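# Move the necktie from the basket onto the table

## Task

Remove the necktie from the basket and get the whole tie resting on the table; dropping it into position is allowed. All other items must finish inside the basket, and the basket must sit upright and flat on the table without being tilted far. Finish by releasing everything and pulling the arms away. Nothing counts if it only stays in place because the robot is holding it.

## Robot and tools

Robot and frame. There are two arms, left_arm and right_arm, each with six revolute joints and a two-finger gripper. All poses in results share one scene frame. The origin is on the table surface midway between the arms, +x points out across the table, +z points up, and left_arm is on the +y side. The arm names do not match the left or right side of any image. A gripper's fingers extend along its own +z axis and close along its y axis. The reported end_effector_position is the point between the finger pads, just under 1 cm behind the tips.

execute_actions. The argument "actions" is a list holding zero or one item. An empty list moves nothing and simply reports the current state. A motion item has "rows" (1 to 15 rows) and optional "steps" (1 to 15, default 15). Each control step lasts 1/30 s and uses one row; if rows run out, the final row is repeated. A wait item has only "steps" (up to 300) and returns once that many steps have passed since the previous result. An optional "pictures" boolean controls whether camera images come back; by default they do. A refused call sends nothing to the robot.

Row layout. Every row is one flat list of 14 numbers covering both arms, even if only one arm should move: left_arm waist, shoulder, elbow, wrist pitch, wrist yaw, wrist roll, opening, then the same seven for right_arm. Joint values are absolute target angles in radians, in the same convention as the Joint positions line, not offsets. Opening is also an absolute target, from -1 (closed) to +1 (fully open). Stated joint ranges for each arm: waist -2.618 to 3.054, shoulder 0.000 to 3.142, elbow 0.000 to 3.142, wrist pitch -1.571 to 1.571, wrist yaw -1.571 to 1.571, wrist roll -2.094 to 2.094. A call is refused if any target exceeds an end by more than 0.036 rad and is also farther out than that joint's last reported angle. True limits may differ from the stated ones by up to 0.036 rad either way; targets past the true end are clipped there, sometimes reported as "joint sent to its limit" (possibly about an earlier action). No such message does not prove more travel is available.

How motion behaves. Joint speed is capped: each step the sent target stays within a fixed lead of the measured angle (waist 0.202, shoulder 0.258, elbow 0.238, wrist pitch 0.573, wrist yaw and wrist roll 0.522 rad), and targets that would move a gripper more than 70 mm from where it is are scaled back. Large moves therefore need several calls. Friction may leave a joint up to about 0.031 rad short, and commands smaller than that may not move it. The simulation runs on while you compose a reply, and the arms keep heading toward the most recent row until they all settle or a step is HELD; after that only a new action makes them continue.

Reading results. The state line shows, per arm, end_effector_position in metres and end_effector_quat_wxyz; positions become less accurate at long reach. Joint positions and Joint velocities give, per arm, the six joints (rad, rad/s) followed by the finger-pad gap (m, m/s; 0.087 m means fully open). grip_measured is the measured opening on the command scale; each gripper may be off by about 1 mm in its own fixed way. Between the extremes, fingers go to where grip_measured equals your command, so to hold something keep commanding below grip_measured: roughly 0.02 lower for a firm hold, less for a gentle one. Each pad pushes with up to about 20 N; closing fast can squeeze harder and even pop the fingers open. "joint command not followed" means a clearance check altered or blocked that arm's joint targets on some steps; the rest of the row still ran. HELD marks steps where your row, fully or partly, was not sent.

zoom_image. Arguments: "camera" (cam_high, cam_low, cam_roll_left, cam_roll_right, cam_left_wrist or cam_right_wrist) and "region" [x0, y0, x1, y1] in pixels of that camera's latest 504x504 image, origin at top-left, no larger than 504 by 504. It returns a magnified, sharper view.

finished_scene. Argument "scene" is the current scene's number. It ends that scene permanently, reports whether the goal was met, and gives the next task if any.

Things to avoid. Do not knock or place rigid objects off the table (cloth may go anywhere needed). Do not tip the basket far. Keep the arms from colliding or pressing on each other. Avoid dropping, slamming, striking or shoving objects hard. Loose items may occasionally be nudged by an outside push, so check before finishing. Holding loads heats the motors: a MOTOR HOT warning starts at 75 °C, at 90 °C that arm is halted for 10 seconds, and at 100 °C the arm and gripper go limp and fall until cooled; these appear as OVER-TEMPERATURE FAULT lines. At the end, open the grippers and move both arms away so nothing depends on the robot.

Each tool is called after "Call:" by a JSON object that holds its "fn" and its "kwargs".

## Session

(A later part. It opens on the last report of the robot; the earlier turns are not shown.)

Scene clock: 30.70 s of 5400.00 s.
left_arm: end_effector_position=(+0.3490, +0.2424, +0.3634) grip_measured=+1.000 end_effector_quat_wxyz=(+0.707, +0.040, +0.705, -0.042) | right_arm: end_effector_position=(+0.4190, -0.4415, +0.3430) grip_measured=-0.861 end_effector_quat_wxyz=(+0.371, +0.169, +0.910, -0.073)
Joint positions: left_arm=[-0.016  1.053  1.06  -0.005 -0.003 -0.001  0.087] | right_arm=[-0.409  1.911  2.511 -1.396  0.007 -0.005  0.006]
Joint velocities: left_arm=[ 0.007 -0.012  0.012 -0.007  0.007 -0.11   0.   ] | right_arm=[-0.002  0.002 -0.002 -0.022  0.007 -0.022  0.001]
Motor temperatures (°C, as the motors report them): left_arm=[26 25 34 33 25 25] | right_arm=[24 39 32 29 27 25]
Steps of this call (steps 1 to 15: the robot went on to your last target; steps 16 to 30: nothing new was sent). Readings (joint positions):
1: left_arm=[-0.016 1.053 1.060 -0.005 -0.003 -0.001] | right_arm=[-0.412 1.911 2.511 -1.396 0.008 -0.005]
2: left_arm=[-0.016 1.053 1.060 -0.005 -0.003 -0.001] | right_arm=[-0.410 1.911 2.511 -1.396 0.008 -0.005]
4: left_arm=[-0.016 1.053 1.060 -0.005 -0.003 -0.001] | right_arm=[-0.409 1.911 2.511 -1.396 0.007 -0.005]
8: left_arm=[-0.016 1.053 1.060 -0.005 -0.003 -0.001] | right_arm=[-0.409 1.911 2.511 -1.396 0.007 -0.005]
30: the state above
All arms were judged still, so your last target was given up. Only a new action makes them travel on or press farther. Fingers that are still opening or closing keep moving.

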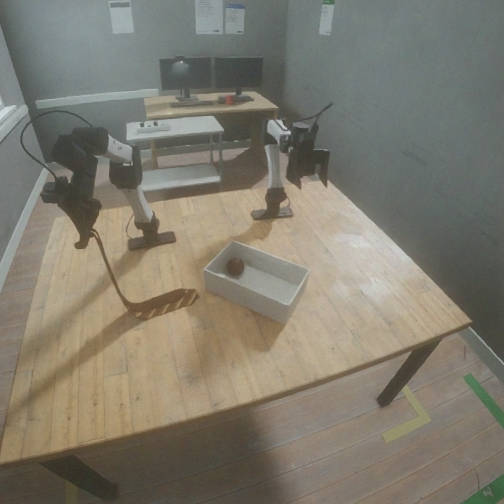

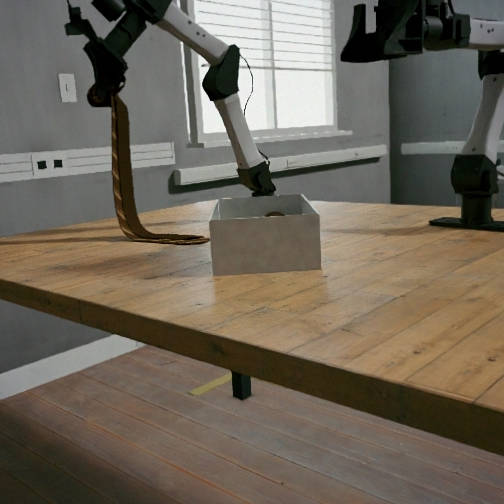

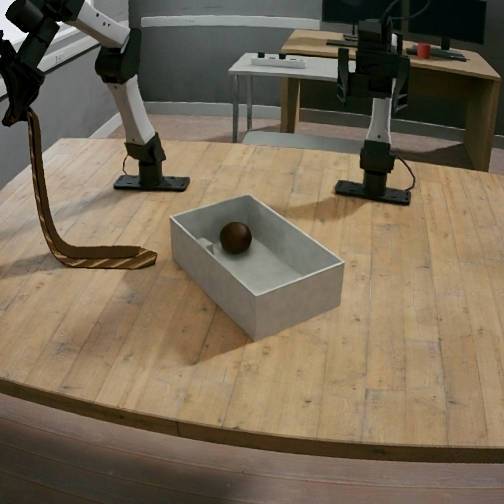

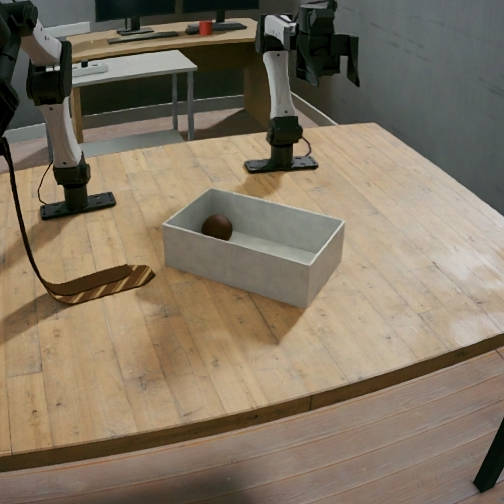

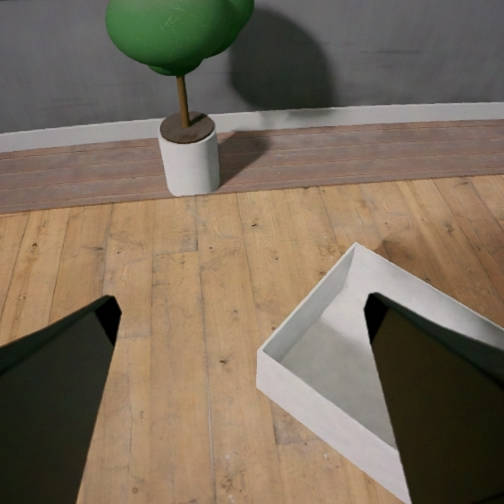

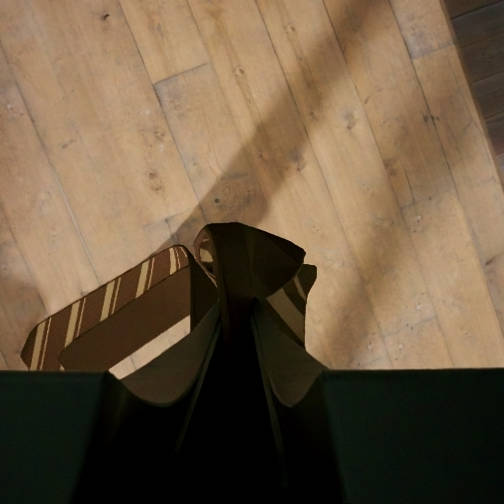

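All out in one go. Lower and release.

Call:
{"fn": "execute_actions", "kwargs": {"actions": [{"rows": [[-0.016,1.053,1.06,0,0,0,1,-0.3,2.3,2.3,-1.3,0,0,-1]], "steps": 15}], "pictures": false}}

Call:
{"fn": "execute_actions", "kwargs": {"actions": [{"rows": [[-0.016,1.053,1.06,0,0,0,1,-0.3,2.3,2.3,-1.3,0,0,-1],[-0.016,1.053,1.06,0,0,0,1,-0.3,2.3,2.3,-1.3,0,0,-1],[-0.016,1.053,1.06,0,0,0,1,-0.3,2.3,2.3,-1.3,0,0,-1],[-0.016,1.053,1.06,0,0,0,1,-0.3,2.3,2.3,-1.3,0,0,-1],[-0.016,1.053,1.06,0,0,0,1,-0.3,2.3,2.3,-1.3,0,0,-1],[-0.016,1.053,1.06,0,0,0,1,-0.3,2.3,2.3,-1.3,0,0,1]], "steps": 15}], "pictures": false}}

Call:
{"fn": "execute_actions", "kwargs": {"actions": [{"rows": [[-0.016,1.053,1.06,0,0,0,1,-0.3,1.9,2.3,-1.4,0,0,1]], "steps": 15}], "pictures": false}}

Call:
{"fn": "execute_actions", "kwargs": {"actions": [{"rows": [[-0.016,1.053,1.06,0,0,0,1,-0.1,1.2,1.3,-0.3,0,0,1]], "steps": 15}], "pictures": false}}

Call:
{"fn": "execute_actions", "kwargs": {"actions": [{"steps": 30}]}}

Scene clock: 36.00 s of 5400.00 s.
left_arm: end_effector_position=(+0.3490, +0.2424, +0.3634) grip_measured=+1.000 end_effector_quat_wxyz=(+0.707, +0.040, +0.705, -0.042) | right_arm: end_effector_position=(+0.4724, -0.4133, +0.1047) grip_measured=-0.861 end_effector_quat_wxyz=(+0.109, +0.132, +0.985, -0.019)
Joint positions: left_arm=[-0.016  1.053  1.06  -0.005 -0.003 -0.001  0.087] | right_arm=[-0.31   2.33   2.298 -1.316  0.007 -0.005  0.006]
Joint velocities: left_arm=[-0.002 -0.002 -0.002  0.037  0.037 -0.007  0.   ] | right_arm=[ 0.095  0.579 -0.32  -0.022 -0.007 -0.022  0.   ]
Motor temperatures (°C, as the motors report them): left_arm=[26 26 35 34 25 25] | right_arm=[24 38 31 29 27 25]
Steps of this call (steps 1 to 144: nothing new was sent; steps 145 to 159: all 15 steps of this action). Readings (joint positions):
145: left_arm=[-0.016 1.053 1.060 -0.005 -0.003 -0.001] | right_arm=[-0.406 1.915 2.502 -1.390 0.008 -0.005]
146: left_arm=[-0.016 1.053 1.060 -0.005 -0.003 -0.001] | right_arm=[-0.400 1.921 2.489 -1.381 0.008 -0.005]
148: left_arm=[-0.016 1.053 1.060 -0.005 -0.003 -0.001] | right_arm=[-0.380 1.956 2.459 -1.367 0.008 -0.005]
152: left_arm=[-0.016 1.053 1.060 -0.005 -0.003 -0.001] | right_arm=[-0.348 2.083 2.402 -1.346 0.008 -0.005]
159: the state above

Scene clock: 36.50 s of 5400.00 s.
left_arm: end_effector_position=(+0.3490, +0.2424, +0.3634) grip_measured=+1.000 end_effector_quat_wxyz=(+0.707, +0.040, +0.705, -0.042) | right_arm: end_effector_position=(+0.4715, -0.4106, +0.1110) grip_measured=+0.993 end_effector_quat_wxyz=(+0.116, +0.130, +0.985, -0.019)
Joint positions: left_arm=[-0.016  1.053  1.06  -0.005 -0.003 -0.001  0.087] | right_arm=[-0.306  2.307  2.284 -1.313  0.006 -0.005  0.087]
Joint velocities: left_arm=[-0.012 -0.012  0.012  0.022 -0.051 -0.081  0.   ] | right_arm=[ 0.007 -0.002 -0.002 -0.007 -0.007 -0.007 -0.   ]
Motor temperatures (°C, as the motors report them): left_arm=[26 26 35 34 25 25] | right_arm=[24 38 31 29 27 25]
Steps of this call (steps 1 to 15: all 15 steps of this action). Readings (joint positions):
1: left_arm=[-0.016 1.053 1.060 -0.005 -0.003 -0.001] | right_arm=[-0.308 2.345 2.289 -1.316 0.006 -0.005]
2: left_arm=[-0.016 1.053 1.060 -0.005 -0.003 -0.001] | right_arm=[-0.306 2.352 2.285 -1.316 0.006 -0.005]
4: left_arm=[-0.016 1.053 1.060 -0.005 -0.003 -0.001] | right_arm=[-0.306 2.349 2.284 -1.315 0.006 -0.005]
8: left_arm=[-0.016 1.053 1.060 -0.005 -0.003 -0.001] | right_arm=[-0.306 2.318 2.284 -1.314 0.006 -0.005]
15: the state above

Scene clock: 37.00 s of 5400.00 s.
left_arm: end_effector_position=(+0.3490, +0.2424, +0.3634) grip_measured=+1.000 end_effector_quat_wxyz=(+0.707, +0.040, +0.705, -0.042) | right_arm: end_effector_position=(+0.4195, -0.3964, +0.3080) grip_measured=+0.993 end_effector_quat_wxyz=(+0.323, +0.124, +0.937, -0.047)
Joint positions: left_arm=[-0.016  1.053  1.06  -0.005 -0.003 -0.001  0.087] | right_arm=[-0.306  1.852  2.314 -1.367  0.006 -0.005  0.087]
Joint velocities: left_arm=[-0.002 -0.002 -0.007 -0.007 -0.051  0.007  0.   ] | right_arm=[-0.022  0.007 -0.007  0.066 -0.051 -0.051  0.   ]
Motor temperatures (°C, as the motors report them): left_arm=[26 26 35 34 25 25] | right_arm=[24 39 31 29 27 25]
Steps of this call (steps 1 to 15: all 15 steps of this action). Readings (joint positions):
1: left_arm=[-0.016 1.053 1.060 -0.005 -0.003 -0.001] | right_arm=[-0.306 2.295 2.281 -1.314 0.006 -0.005]
2: left_arm=[-0.016 1.053 1.060 -0.005 -0.003 -0.001] | right_arm=[-0.306 2.277 2.275 -1.326 0.006 -0.005]
4: left_arm=[-0.016 1.053 1.060 -0.005 -0.003 -0.001] | right_arm=[-0.306 2.215 2.274 -1.343 0.006 -0.005]
8: left_arm=[-0.016 1.053 1.060 -0.005 -0.003 -0.001] | right_arm=[-0.306 2.036 2.274 -1.353 0.006 -0.005]
15: the state above

Scene clock: 37.50 s of 5400.00 s.
left_arm: end_effector_position=(+0.3490, +0.2424, +0.3634) grip_measured=+1.000 end_effector_quat_wxyz=(+0.707, +0.040, +0.705, -0.042) | right_arm: end_effector_position=(+0.4006, -0.3135, +0.3922) grip_measured=+0.993 end_effector_quat_wxyz=(+0.653, +0.024, +0.756, -0.024)
Joint positions: left_arm=[-0.016  1.053  1.06  -0.005 -0.003 -0.001  0.087] | right_arm=[-0.107  1.141  1.379 -0.384  0.    -0.005  0.087]
Joint velocities: left_arm=[-0.007 -0.002  0.012  0.007  0.007 -0.037  0.   ] | right_arm=[-0.007  0.1   -0.891  0.623 -0.037  0.022  0.   ]
Motor temperatures (°C, as the motors report them): left_arm=[26 26 35 34 25 25] | right_arm=[24 38 31 29 27 25]
Steps of this call (steps 1 to 15: all 15 steps of this action). Readings (joint positions):
1: left_arm=[-0.016 1.053 1.060 -0.005 -0.003 -0.001] | right_arm=[-0.294 1.830 2.277 -1.319 0.011 -0.005]
2: left_arm=[-0.016 1.053 1.060 -0.005 -0.003 -0.001] | right_arm=[-0.270 1.797 2.213 -1.250 0.015 -0.005]
4: left_arm=[-0.016 1.053 1.060 -0.005 -0.003 -0.001] | right_arm=[-0.199 1.713 2.089 -1.112 0.014 -0.005]
8: left_arm=[-0.016 1.053 1.060 -0.005 -0.003 -0.001] | right_arm=[-0.111 1.483 1.823 -0.793 0.001 -0.005]
15: the state above

Scene clock: 38.50 s of 5400.00 s.
left_arm: end_effector_position=(+0.3490, +0.2424, +0.3634) grip_measured=+1.000 end_effector_quat_wxyz=(+0.707, +0.040, +0.705, -0.042) | right_arm: end_effector_position=(+0.4251, -0.3151, +0.3453) grip_measured=+0.993 end_effector_quat_wxyz=(+0.622, +0.025, +0.782, -0.022)
Joint positions: left_arm=[-0.016  1.053  1.06  -0.005 -0.003 -0.001  0.087] | right_arm=[-0.107  1.21   1.299 -0.317  0.    -0.005  0.087]
Joint velocities: left_arm=[ 0.012  0.007 -0.012 -0.081 -0.066 -0.066  0.   ] | right_arm=[ 0.022 -0.002  0.002 -0.022  0.037 -0.022 -0.   ]
Motor temperatures (°C, as the motors report them): left_arm=[26 26 35 34 25 25] | right_arm=[24 38 32 30 27 25]
Steps of this call (steps 1 to 30: the robot went on to your last target). Readings (joint positions):
1: left_arm=[-0.016 1.053 1.060 -0.005 -0.003 -0.001] | right_arm=[-0.107 1.150 1.353 -0.370 0.000 -0.005]
2: left_arm=[-0.016 1.053 1.060 -0.005 -0.003 -0.001] | right_arm=[-0.107 1.165 1.334 -0.361 0.000 -0.005]
4: left_arm=[-0.016 1.053 1.060 -0.005 -0.003 -0.001] | right_arm=[-0.107 1.194 1.310 -0.354 0.000 -0.005]
8: left_arm=[-0.016 1.053 1.060 -0.005 -0.003 -0.001] | right_arm=[-0.107 1.210 1.299 -0.348 0.000 -0.005]
30: the state above
All arms were judged still, so your last target was given up. Only a new action makes them travel on or press farther. Fingers that are still opening or closing keep moving.

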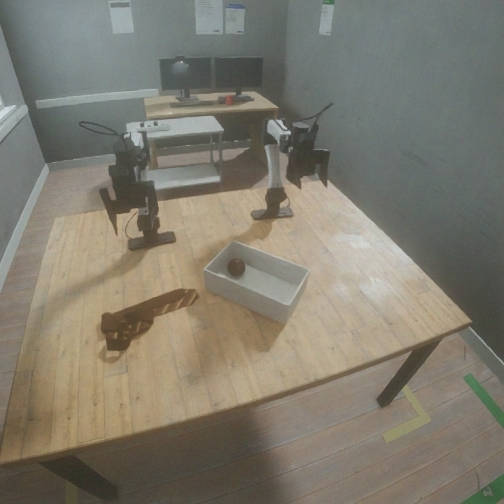

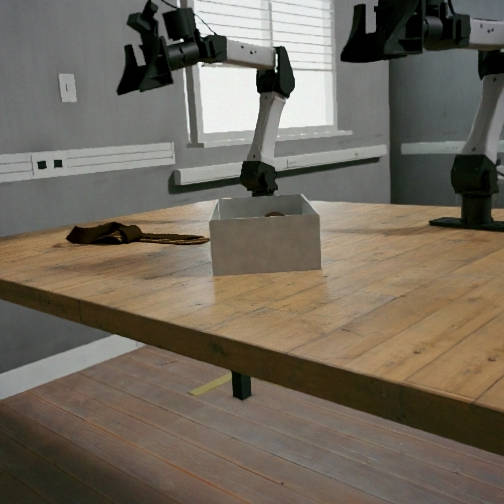

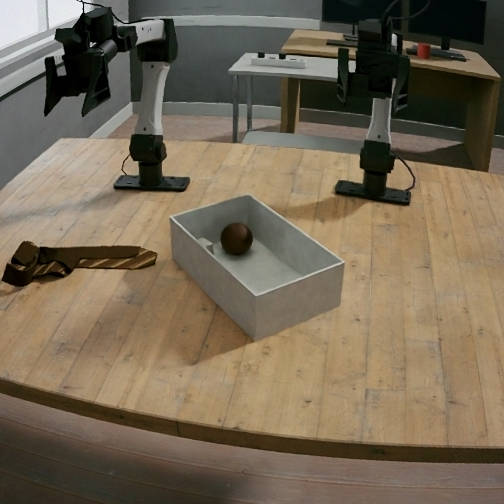

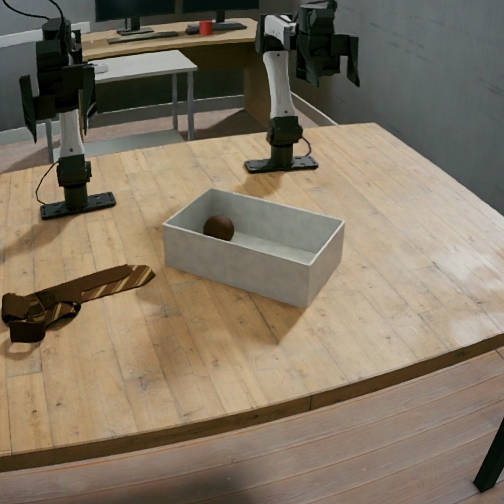

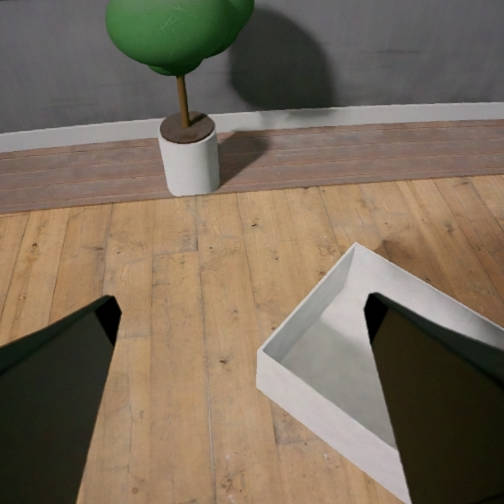

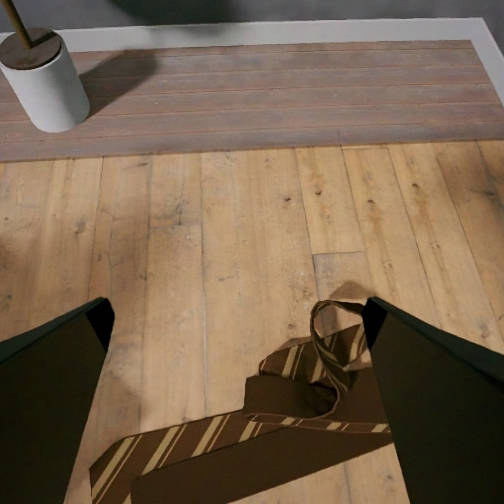

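Call:
{"fn": "finished_scene", "kwargs": {"scene": 2}}

The scene is finished: the task was done.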